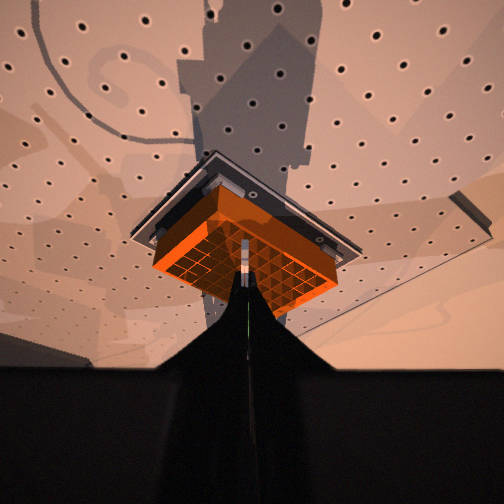

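Emit:
{"fn": "execute_actions", "kwargs": {
  "actions": [
    {"rows":[[-0.764,1.46,0.53,0.82,0.022,0,-0.91,0.47,1.89,1.89,-1.54,0.01,1.25,-1],[-0.764,1.46,0.53,0.82,0.022,0,-0.91,0.47,1.89,1.89,-1.54,0.01,1.25,-1],[-0.764,1.46,0.53,0.82,0.022,0,-0.91,0.47,1.89,1.89,-1.54,0.01,1.25,-1],[-0.764,1.46,0.53,0.83,0.022,0,-0.91,0.47,1.89,1.89,-1.54,0.01,1.25,-1],[-0.764,1.46,0.53,0.835,0.022,0,-0.91,0.47,1.89,1.89,-1.54,0.01,1.25,-1],[-0.764,1.46,0.53,0.84,0.022,0,-0.91,0.47,1.89,1.89,-1.54,0.01,1.25,-1],[-0.764,1.46,0.53,0.845,0.022,0,-0.91,0.47,1.89,1.89,-1.54,0.01,1.25,-1],[-0.764,1.46,0.53,0.85,0.022,0,-0.91,0.47,1.89,1.89,-1.54,0.01,1.25,-1],[-0.764,1.46,0.53,0.855,0.022,0,-0.91,0.47,1.89,1.89,-1.54,0.01,1.25,-1],[-0.764,1.46,0.53,0.86,0.022,0,-0.91,0.47,1.89,1.89,-1.54,0.01,1.25,-1],[-0.764,1.46,0.53,0.865,0.022,0,-0.91,0.47,1.89,1.89,-1.54,0.01,1.25,-1],[-0.764,1.46,0.53,0.87,0.022,0,-0.91,0.47,1.89,1.89,-1.54,0.01,1.25,-1]],"steps":15}
  ]
}}

Scene clock: 2621.77 s of 18600.00 s.
left_arm: end_effector_position=(+0.3176, -0.0923, +0.1493) grip_measured=-0.908 end_effector_quat_wxyz=(+0.603, +0.326, +0.666, -0.294) | right_arm: end_effector_position=(+0.3505, -0.1235, +0.1742) grip_measured=-0.989 end_effector_quat_wxyz=(+0.016, +0.431, +0.902, +0.015)
Joint positions: left_arm=[-0.773  1.475  0.543  0.833  0.012  0.003  0.004] | right_arm=[ 0.477  1.9    1.903 -1.531  0.002  1.243  0.001]
Joint velocities: left_arm=[-0.007 -0.017 -0.002  0.007  0.022  0.007 -0.   ] | right_arm=[ 0.002 -0.002  0.012 -0.066 -0.066  0.022 -0.   ]
Joint torques (N m, as the arm reports them, + toward a larger angle): left_arm=[ 0.73 -5.15  5.37  2.27  0.19  0.14] | right_arm=[-0.44 -8.69  4.54  0.49  0.14  0.13]
Steps of this call (steps 1 to 15: the robot went on to your last target; steps 16 to 90: nothing new was sent; then 12.93 s passed at rest; steps 91 to 105: all 15 steps of this action). Readings (joint positions):
91: left_arm=[-0.773 1.475 0.543 0.795 0.009 0.003] | right_arm=[0.477 1.900 1.903 -1.531 0.002 1.243]
92: left_arm=[-0.773 1.475 0.543 0.795 0.010 0.003] | right_arm=[0.477 1.900 1.903 -1.531 0.002 1.243]
94: left_arm=[-0.773 1.475 0.543 0.796 0.011 0.003] | right_arm=[0.477 1.900 1.903 -1.531 0.002 1.243]
98: left_arm=[-0.773 1.475 0.543 0.809 0.012 0.003] | right_arm=[0.477 1.900 1.903 -1.531 0.002 1.243]
105: the state above

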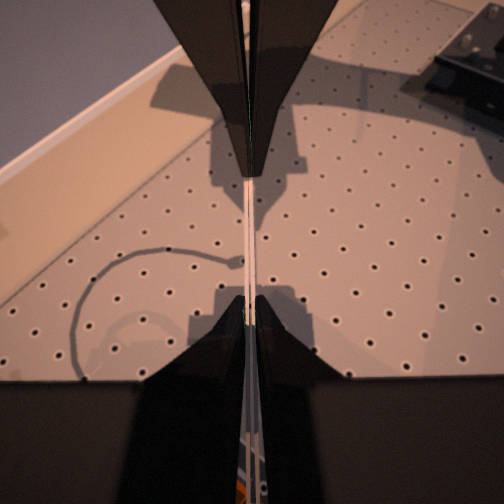

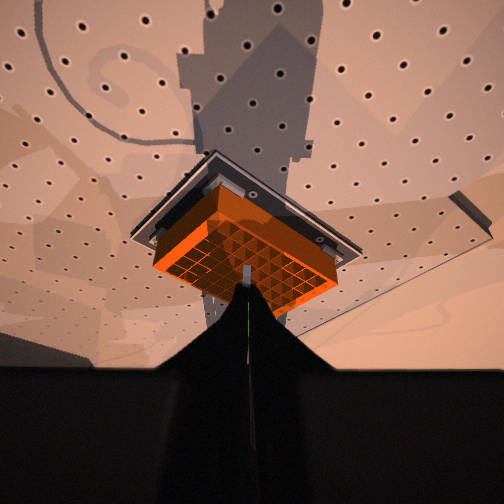

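Emit:
{"fn": "execute_actions", "kwargs": {
  "actions": [
    {"rows":[[-0.764,1.46,0.53,0.875,0.022,0,-0.91,0.47,1.89,1.89,-1.54,0.01,1.25,-1],[-0.764,1.46,0.53,0.88,0.022,0,-0.91,0.47,1.89,1.89,-1.54,0.01,1.25,-1],[-0.764,1.46,0.53,0.885,0.022,0,-0.91,0.47,1.89,1.89,-1.54,0.01,1.25,-1],[-0.764,1.46,0.53,0.89,0.022,0,-0.91,0.47,1.89,1.89,-1.54,0.01,1.25,-1],[-0.764,1.46,0.53,0.895,0.022,0,-0.91,0.47,1.89,1.89,-1.54,0.01,1.25,-1],[-0.764,1.46,0.53,0.90,0.022,0,-0.91,0.47,1.89,1.89,-1.54,0.01,1.25,-1],[-0.764,1.46,0.53,0.905,0.022,0,-0.91,0.47,1.89,1.89,-1.54,0.01,1.25,-1],[-0.764,1.46,0.53,0.91,0.022,0,-0.91,0.47,1.89,1.89,-1.54,0.01,1.25,-1]],"steps":15}
  ]
}}

Scene clock: 2631.00 s of 18600.00 s.
left_arm: end_effector_position=(+0.3186, -0.0937, +0.1561) grip_measured=-0.908 end_effector_quat_wxyz=(+0.612, +0.322, +0.657, -0.299) | right_arm: end_effector_position=(+0.3505, -0.1235, +0.1742) grip_measured=-0.989 end_effector_quat_wxyz=(+0.016, +0.431, +0.902, +0.015)
Joint positions: left_arm=[-0.773  1.475  0.543  0.86   0.012  0.003  0.004] | right_arm=[ 0.477  1.9    1.903 -1.531  0.002  1.243  0.001]
Joint velocities: left_arm=[-0.012  0.007 -0.002 -0.022  0.037 -0.007  0.   ] | right_arm=[-0.002  0.002 -0.002 -0.022 -0.037 -0.037  0.   ]
Joint torques (N m, as the arm reports them, + toward a larger angle): left_arm=[ 0.73 -5.14  5.38  2.36  0.18  0.14] | right_arm=[-0.46 -8.67  4.57  0.49  0.15  0.13]
Steps of this call (steps 1 to 15: the robot went on to your last target; steps 16 to 90: nothing new was sent; then 5.73 s passed at rest; steps 91 to 105: all 15 steps of this action). Readings (joint positions):
91: left_arm=[-0.773 1.475 0.543 0.833 0.012 0.003] | right_arm=[0.477 1.900 1.903 -1.531 0.002 1.243]
92: left_arm=[-0.773 1.475 0.543 0.833 0.012 0.003] | right_arm=[0.477 1.900 1.903 -1.531 0.002 1.243]
94: left_arm=[-0.773 1.475 0.543 0.836 0.012 0.003] | right_arm=[0.477 1.900 1.903 -1.531 0.002 1.243]
98: left_arm=[-0.773 1.475 0.543 0.848 0.012 0.003] | right_arm=[0.477 1.900 1.903 -1.531 0.002 1.243]
105: the state above

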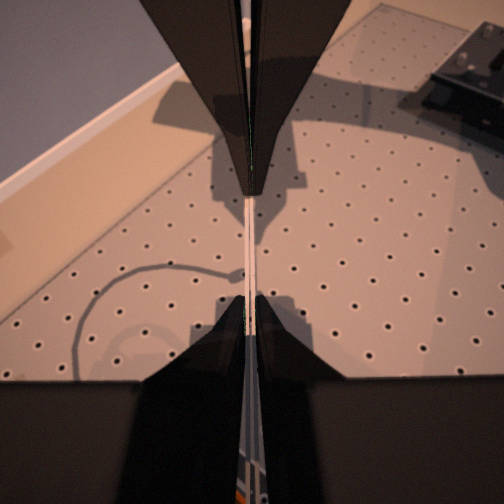

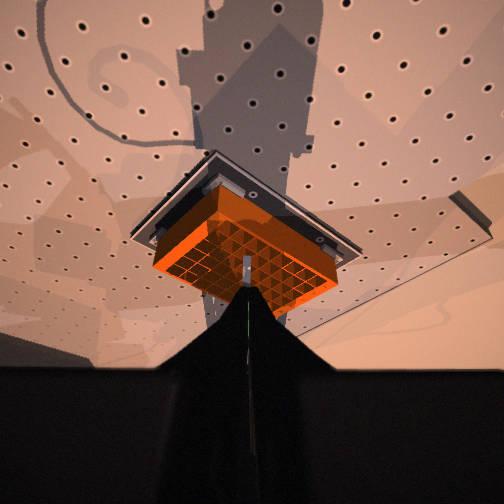

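Emit:
{"fn": "execute_actions", "kwargs": {
  "actions": [
    {"rows":[[-0.764,1.46,0.53,0.917,0.022,0,-0.91,0.47,1.89,1.89,-1.54,0.01,1.25,-1],[-0.764,1.46,0.53,0.924,0.022,0,-0.91,0.47,1.89,1.89,-1.54,0.01,1.25,-1],[-0.764,1.46,0.53,0.931,0.022,0,-0.91,0.47,1.89,1.89,-1.54,0.01,1.25,-1],[-0.764,1.46,0.53,0.938,0.022,0,-0.91,0.47,1.89,1.89,-1.54,0.01,1.25,-1],[-0.764,1.46,0.53,0.945,0.022,0,-0.91,0.47,1.89,1.89,-1.54,0.01,1.25,-1],[-0.764,1.46,0.53,0.952,0.022,0,-0.91,0.47,1.89,1.89,-1.54,0.01,1.25,-1],[-0.764,1.46,0.53,0.959,0.022,0,-0.91,0.47,1.89,1.89,-1.54,0.01,1.25,-1],[-0.764,1.46,0.53,0.966,0.022,0,-0.91,0.47,1.89,1.89,-1.54,0.01,1.25,-1],[-0.764,1.46,0.53,0.973,0.022,0,-0.91,0.47,1.89,1.89,-1.54,0.01,1.25,-1],[-0.764,1.46,0.53,0.98,0.022,0,-0.91,0.47,1.89,1.89,-1.54,0.01,1.25,-1]],"steps":15}
  ]
}}

Scene clock: 2640.73 s of 18600.00 s.
left_arm: end_effector_position=(+0.3205, -0.0961, +0.1707) grip_measured=-0.908 end_effector_quat_wxyz=(+0.632, +0.313, +0.639, -0.308) | right_arm: end_effector_position=(+0.3505, -0.1235, +0.1742) grip_measured=-0.989 end_effector_quat_wxyz=(+0.016, +0.431, +0.902, +0.015)
Joint positions: left_arm=[-0.773  1.475  0.543  0.919  0.013  0.003  0.004] | right_arm=[ 0.477  1.9    1.903 -1.531  0.002  1.243  0.001]
Joint velocities: left_arm=[-0.002 -0.012 -0.022  0.022  0.037  0.022  0.001] | right_arm=[-0.002 -0.017 -0.017 -0.022 -0.139  0.022  0.001]
Joint torques (N m, as the arm reports them, + toward a larger angle): left_arm=[ 0.73 -5.13  5.37  2.41  0.16  0.14] | right_arm=[-0.46 -8.68  4.57  0.49  0.15  0.14]
Steps of this call (steps 1 to 15: the robot went on to your last target; steps 16 to 90: nothing new was sent; then 6.23 s passed at rest; steps 91 to 105: all 15 steps of this action). Readings (joint positions):
91: left_arm=[-0.773 1.475 0.543 0.863 0.012 0.003] | right_arm=[0.477 1.900 1.903 -1.531 0.002 1.243]
92: left_arm=[-0.773 1.475 0.543 0.864 0.012 0.003] | right_arm=[0.477 1.900 1.903 -1.531 0.002 1.243]
94: left_arm=[-0.773 1.475 0.543 0.871 0.012 0.003] | right_arm=[0.477 1.900 1.903 -1.531 0.002 1.243]
98: left_arm=[-0.773 1.475 0.543 0.892 0.013 0.003] | right_arm=[0.477 1.900 1.903 -1.531 0.002 1.243]
105: the state above

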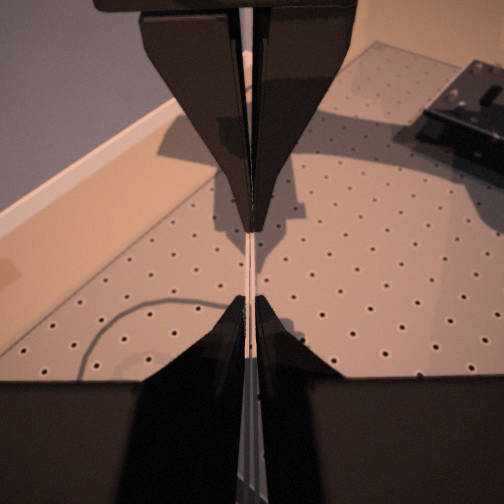

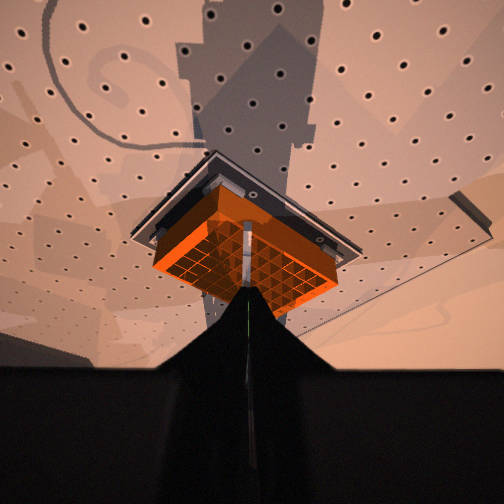

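Emit:
{"fn": "execute_actions", "kwargs": {
  "actions": [
    {"rows":[[-0.764,1.46,0.53,0.93,0.01,0,-0.92,0.47,1.89,1.91,-1.54,0.01,1.25,-1],[-0.764,1.46,0.53,0.90,0.01,0,-0.92,0.47,1.89,1.93,-1.54,0.01,1.25,-1],[-0.764,1.46,0.53,0.87,0.01,0,-0.92,0.47,1.89,1.95,-1.54,0.01,1.25,-1],[-0.764,1.46,0.53,0.84,0.01,0,-0.92,0.47,1.89,1.97,-1.54,0.01,1.25,-1],[-0.764,1.46,0.53,0.82,0.01,0,-0.92,0.47,1.89,1.99,-1.54,0.01,1.25,-1],[-0.764,1.46,0.53,0.80,0.01,0,-0.92,0.47,1.89,2.0,-1.54,0.01,1.25,-1]],"steps":15}
  ]
}}

Scene clock: 2651.90 s of 18600.00 s.
left_arm: end_effector_position=(+0.3164, -0.0911, +0.1434) grip_measured=-0.916 end_effector_quat_wxyz=(+0.595, +0.330, +0.673, -0.291) | right_arm: end_effector_position=(+0.3623, -0.1192, +0.1927) grip_measured=-0.989 end_effector_quat_wxyz=(+0.041, +0.430, +0.901, +0.040)
Joint positions: left_arm=[-0.773  1.475  0.543  0.808  0.013  0.003  0.004] | right_arm=[ 0.477  1.9    1.978 -1.534  0.002  1.243  0.001]
Joint velocities: left_arm=[-0.017  0.012 -0.002 -0.051  0.022 -0.037  0.   ] | right_arm=[ 0.007 -0.007  0.017  0.007  0.022 -0.007 -0.   ]
Joint torques (N m, as the arm reports them, + toward a larger angle): left_arm=[ 0.73 -5.15  5.4   1.97  0.06  0.14] | right_arm=[-0.47 -8.69  7.46  0.69  0.15  0.13]
Steps of this call (steps 1 to 15: the robot went on to your last target; steps 16 to 90: nothing new was sent; then 7.67 s passed at rest; steps 91 to 105: all 15 steps of this action). Readings (joint positions):
91: left_arm=[-0.773 1.475 0.543 0.923 0.013 0.003] | right_arm=[0.477 1.900 1.903 -1.531 0.002 1.243]
92: left_arm=[-0.773 1.475 0.543 0.920 0.013 0.003] | right_arm=[0.477 1.900 1.903 -1.531 0.002 1.243]
94: left_arm=[-0.773 1.475 0.543 0.903 0.013 0.003] | right_arm=[0.477 1.900 1.915 -1.533 0.002 1.243]
98: left_arm=[-0.773 1.475 0.543 0.844 0.013 0.003] | right_arm=[0.477 1.900 1.972 -1.534 0.002 1.243]
105: the state above

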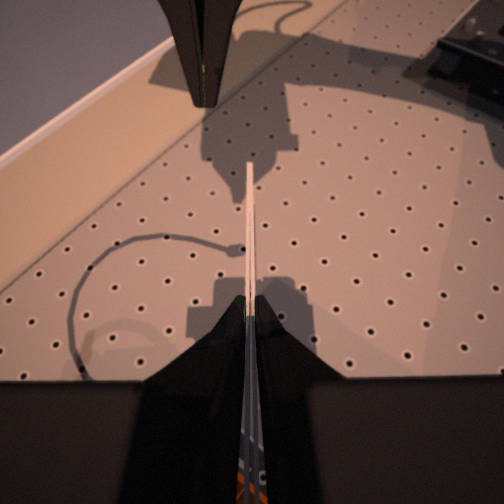

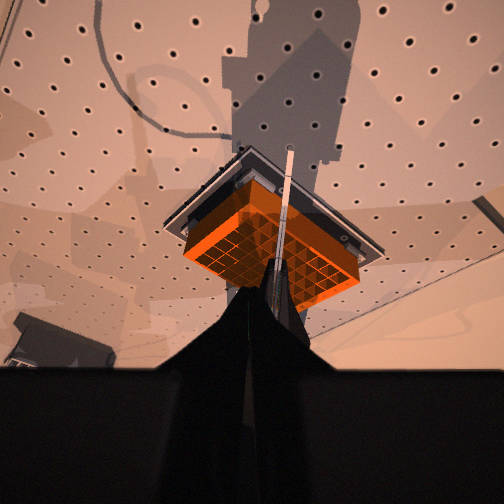

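Emit:
{"fn": "execute_actions", "kwargs": {
  "actions": [
    {"rows":[[-0.74,1.47,0.58,0.75,0,0.02,-0.92,0.47,1.89,2.0,-1.54,0.01,1.25,-1],[-0.70,1.48,0.64,0.67,0,0.04,-0.92,0.47,1.89,2.0,-1.54,0.01,1.25,-1],[-0.65,1.49,0.70,0.58,0,0.06,-0.92,0.47,1.89,2.0,-1.54,0.01,1.25,-1],[-0.60,1.50,0.76,0.49,0,0.08,-0.92,0.47,1.89,2.0,-1.54,0.01,1.25,-1],[-0.55,1.51,0.82,0.40,0,0.10,-0.92,0.47,1.89,2.0,-1.54,0.01,1.25,-1],[-0.50,1.52,0.88,0.31,0,0.12,-0.92,0.47,1.89,2.0,-1.54,0.01,1.25,-1],[-0.45,1.53,0.94,0.22,0,0.14,-0.92,0.47,1.89,2.0,-1.54,0.01,1.25,-1],[-0.40,1.54,1.0,0.13,0,0.16,-0.92,0.47,1.89,2.0,-1.54,0.01,1.25,-1],[-0.35,1.55,1.06,0.04,0,0.18,-0.92,0.47,1.89,2.0,-1.54,0.01,1.25,-1],[-0.30,1.56,1.12,-0.05,0,0.20,-0.92,0.47,1.89,2.0,-1.54,0.01,1.25,-1],[-0.25,1.57,1.18,-0.14,0,0.22,-0.92,0.47,1.89,2.0,-1.54,0.01,1.25,-1],[-0.20,1.58,1.24,-0.23,0,0.24,-0.92,0.47,1.89,2.0,-1.54,0.01,1.25,-1],[-0.15,1.59,1.30,-0.32,0,0.26,-0.92,0.47,1.89,2.0,-1.54,0.01,1.25,-1],[-0.10,1.60,1.36,-0.41,0,0.28,-0.92,0.47,1.89,2.0,-1.54,0.01,1.25,-1],[-0.05,1.61,1.42,-0.50,0,0.30,-0.92,0.47,1.89,2.0,-1.54,0.01,1.25,-1]],"steps":15}
  ],
  "pictures": false
}}

Emit:
{"fn": "execute_actions", "kwargs": {
  "actions": [
    {"rows":[[0.0,1.62,1.48,-0.59,0,0.32,-0.92,0.48,1.88,1.98,-1.42,-0.05,1.17,-0.8],[0.05,1.63,1.54,-0.68,0,0.34,-0.92,0.49,1.86,1.95,-1.3,-0.12,1.08,-0.6],[0.10,1.64,1.60,-0.77,0,0.34,-0.92,0.50,1.84,1.92,-1.18,-0.2,0.99,-0.4],[0.15,1.65,1.65,-0.86,0,0.34,-0.92,0.51,1.82,1.89,-1.06,-0.28,0.9,-0.2],[0.20,1.66,1.70,-0.95,0,0.34,-0.92,0.52,1.80,1.86,-0.94,-0.36,0.81,0],[0.25,1.67,1.74,-1.04,0,0.34,-0.92,0.53,1.78,1.83,-0.82,-0.44,0.72,0.2],[0.30,1.68,1.77,-1.13,0,0.34,-0.92,0.54,1.76,1.80,-0.70,-0.52,0.63,0.4],[0.34,1.70,1.79,-1.22,0,0.34,-0.92,0.55,1.74,1.76,-0.58,-0.60,0.54,0.6],[0.38,1.72,1.80,-1.31,0,0.34,-0.92,0.56,1.72,1.72,-0.46,-0.68,0.45,0.8],[0.41,1.74,1.80,-1.40,0,0.34,-0.92,0.57,1.70,1.68,-0.34,-0.76,0.36,1],[0.43,1.76,1.80,-1.48,0,0.34,-0.92,0.58,1.68,1.63,-0.22,-0.84,0.27,1],[0.445,1.78,1.80,-1.53,0,0.34,-0.92,0.59,1.67,1.58,-0.1,-0.92,0.18,1],[0.449,1.80,1.80,-1.53,0,0.34,-0.92,0.60,1.67,1.53,0.02,-1.0,0.09,1],[0.449,1.81,1.80,-1.53,0,0.34,-0.92,0.62,1.67,1.48,0.14,-1.05,0.03,1],[0.449,1.815,1.80,-1.53,0,0.34,-0.92,0.64,1.67,1.42,0.27,-1.08,0,1]],"steps":15}
  ],
  "pictures": false
}}

Emit:
{"fn": "execute_actions", "kwargs": {
  "actions": [
    {"steps":25}
  ]
}}

Emit:
{"fn": "zoom_image", "kwargs": {
  "camera": "cam_right_wrist",
  "region": [130, 60, 330, 260]
}}

Scene clock: 2681.93 s of 18600.00 s.
left_arm: end_effector_position=(+0.5219, +0.1281, +0.2299) grip_measured=-0.916 end_effector_quat_wxyz=(+0.547, +0.200, +0.813, -0.016) | right_arm: end_effector_position=(+0.3623, -0.1192, +0.1927) grip_measured=-0.989 end_effector_quat_wxyz=(+0.041, +0.430, +0.901, +0.040)
Joint positions: left_arm=[-0.139  1.585  1.304 -0.132  0.007  0.216  0.004] | right_arm=[ 0.477  1.9    1.978 -1.534  0.002  1.243  0.001]
Joint velocities: left_arm=[ 1.409  0.315  1.678 -2.396 -0.037  0.52  -0.001] | right_arm=[-0.002 -0.012 -0.012 -0.11  -0.066 -0.007 -0.001]
Joint torques (N m, as the arm reports them, + toward a larger angle): left_arm=[ 0.35 -5.7   8.5   1.86  0.11  0.16] | right_arm=[-0.46 -8.66  7.41  0.69  0.15  0.13]
Steps of this call (steps 1 to 15: the robot went on to your last target; steps 16 to 90: nothing new was sent; then 26.53 s passed at rest; steps 91 to 105: all 15 steps of this action). Readings (joint positions):
91: left_arm=[-0.770 1.475 0.544 0.796 0.013 0.005] | right_arm=[0.477 1.900 1.978 -1.534 0.002 1.243]
92: left_arm=[-0.759 1.475 0.556 0.770 0.014 0.011] | right_arm=[0.477 1.900 1.978 -1.534 0.002 1.243]
94: left_arm=[-0.699 1.484 0.627 0.671 0.018 0.031] | right_arm=[0.477 1.900 1.978 -1.534 0.002 1.243]
98: left_arm=[-0.498 1.521 0.875 0.417 0.015 0.089] | right_arm=[0.477 1.900 1.978 -1.534 0.002 1.243]
105: the state above

Scene clock: 2682.43 s of 18600.00 s.
left_arm: end_effector_position=(+0.3827, +0.3725, +0.1909) grip_measured=-0.916 end_effector_quat_wxyz=(+0.158, +0.003, +0.986, +0.055) | right_arm: end_effector_position=(+0.3796, +0.0480, +0.2907) grip_measured=+1.000 end_effector_quat_wxyz=(+0.344, -0.283, +0.745, +0.496)
Joint positions: left_arm=[ 0.443  1.754  1.78  -1.261 -0.004  0.325  0.004] | right_arm=[ 0.599  1.676  1.532 -0.26  -0.812  0.301  0.087]
Joint velocities: left_arm=[ 0.3    0.774 -0.007 -1.971 -0.051  0.037  0.   ] | right_arm=[ 0.413 -0.232 -1.38   3.304 -1.81  -1.971  0.   ]
Joint torques (N m, as the arm reports them, + toward a larger angle): left_arm=[-1.12 -5.57  7.92  1.05  0.16  0.21] | right_arm=[ 1.3  -6.57  4.78  1.83 -0.23  0.06]
Steps of this call (steps 1 to 15: all 15 steps of this action). Readings (joint positions):
1: left_arm=[-0.089 1.596 1.362 -0.217 0.006 0.235] | right_arm=[0.477 1.900 1.978 -1.525 -0.004 1.233]
2: left_arm=[-0.039 1.607 1.420 -0.302 0.005 0.254] | right_arm=[0.477 1.897 1.973 -1.495 -0.022 1.209]
4: left_arm=[0.058 1.628 1.531 -0.468 0.004 0.282] | right_arm=[0.480 1.874 1.938 -1.376 -0.092 1.122]
8: left_arm=[0.243 1.655 1.701 -0.770 0.001 0.309] | right_arm=[0.514 1.800 1.823 -1.025 -0.316 0.861]
15: the state above

Scene clock: 2683.27 s of 18600.00 s.
left_arm: end_effector_position=(+0.3247, +0.3569, +0.1668) grip_measured=-0.916 end_effector_quat_wxyz=(+0.000, +0.003, +1.000, +0.002) | right_arm: end_effector_position=(+0.3602, +0.0800, +0.3297) grip_measured=+1.000 end_effector_quat_wxyz=(-0.490, +0.500, -0.503, -0.507)
Joint positions: left_arm=[ 0.453  1.83   1.78  -1.519 -0.004  0.335  0.004] | right_arm=[ 0.641  1.679  1.428  0.239 -1.069  0.01   0.087]
Joint velocities: left_arm=[-0.002  0.002 -0.002 -0.007 -0.051 -0.022 -0.   ] | right_arm=[ 0.007  0.002  0.012 -0.051 -0.007  0.007  0.   ]
Joint torques (N m, as the arm reports them, + toward a larger angle): left_arm=[-0.28 -7.71  7.35  0.32  0.15  0.22] | right_arm=[ 0.01 -7.99  6.31  2.42 -0.16  0.  ]
Steps of this call (steps 1 to 25: the robot went on to your last target). Readings (joint positions):
1: left_arm=[0.451 1.780 1.780 -1.318 -0.004 0.327] | right_arm=[0.614 1.672 1.491 -0.159 -0.866 0.241]
2: left_arm=[0.453 1.803 1.780 -1.363 -0.004 0.328] | right_arm=[0.627 1.673 1.464 -0.080 -0.909 0.194]
4: left_arm=[0.453 1.829 1.780 -1.425 -0.004 0.331] | right_arm=[0.640 1.678 1.434 0.028 -0.970 0.127]
8: left_arm=[0.453 1.830 1.780 -1.485 -0.004 0.333] | right_arm=[0.641 1.679 1.428 0.155 -1.030 0.057]
25: the state above

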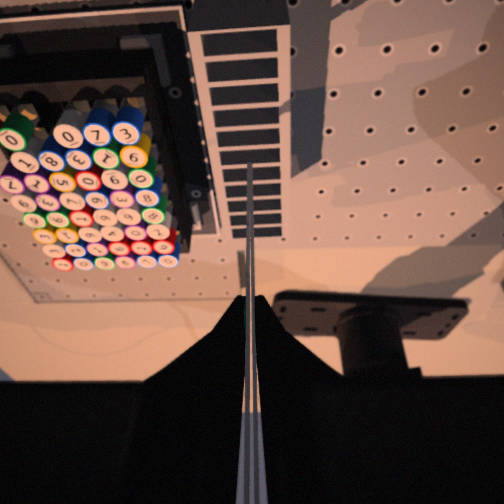

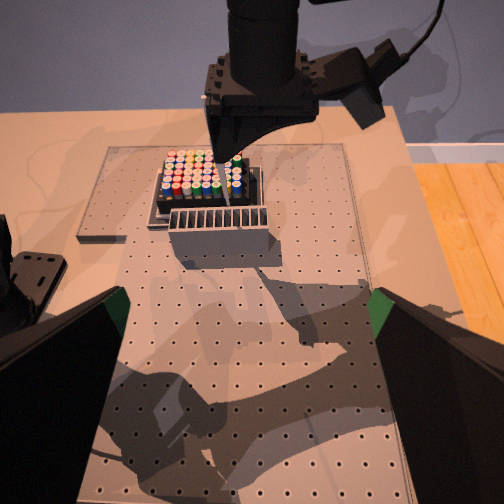

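Region (130, 60, 330, 260) of cam_right_wrist's 504x504 image, scaled by 2.520, with more detail than that image has.

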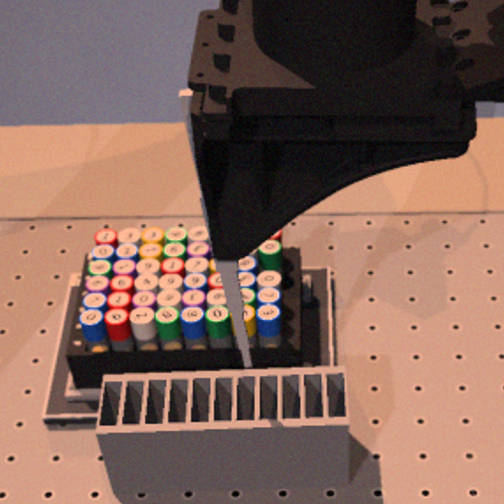

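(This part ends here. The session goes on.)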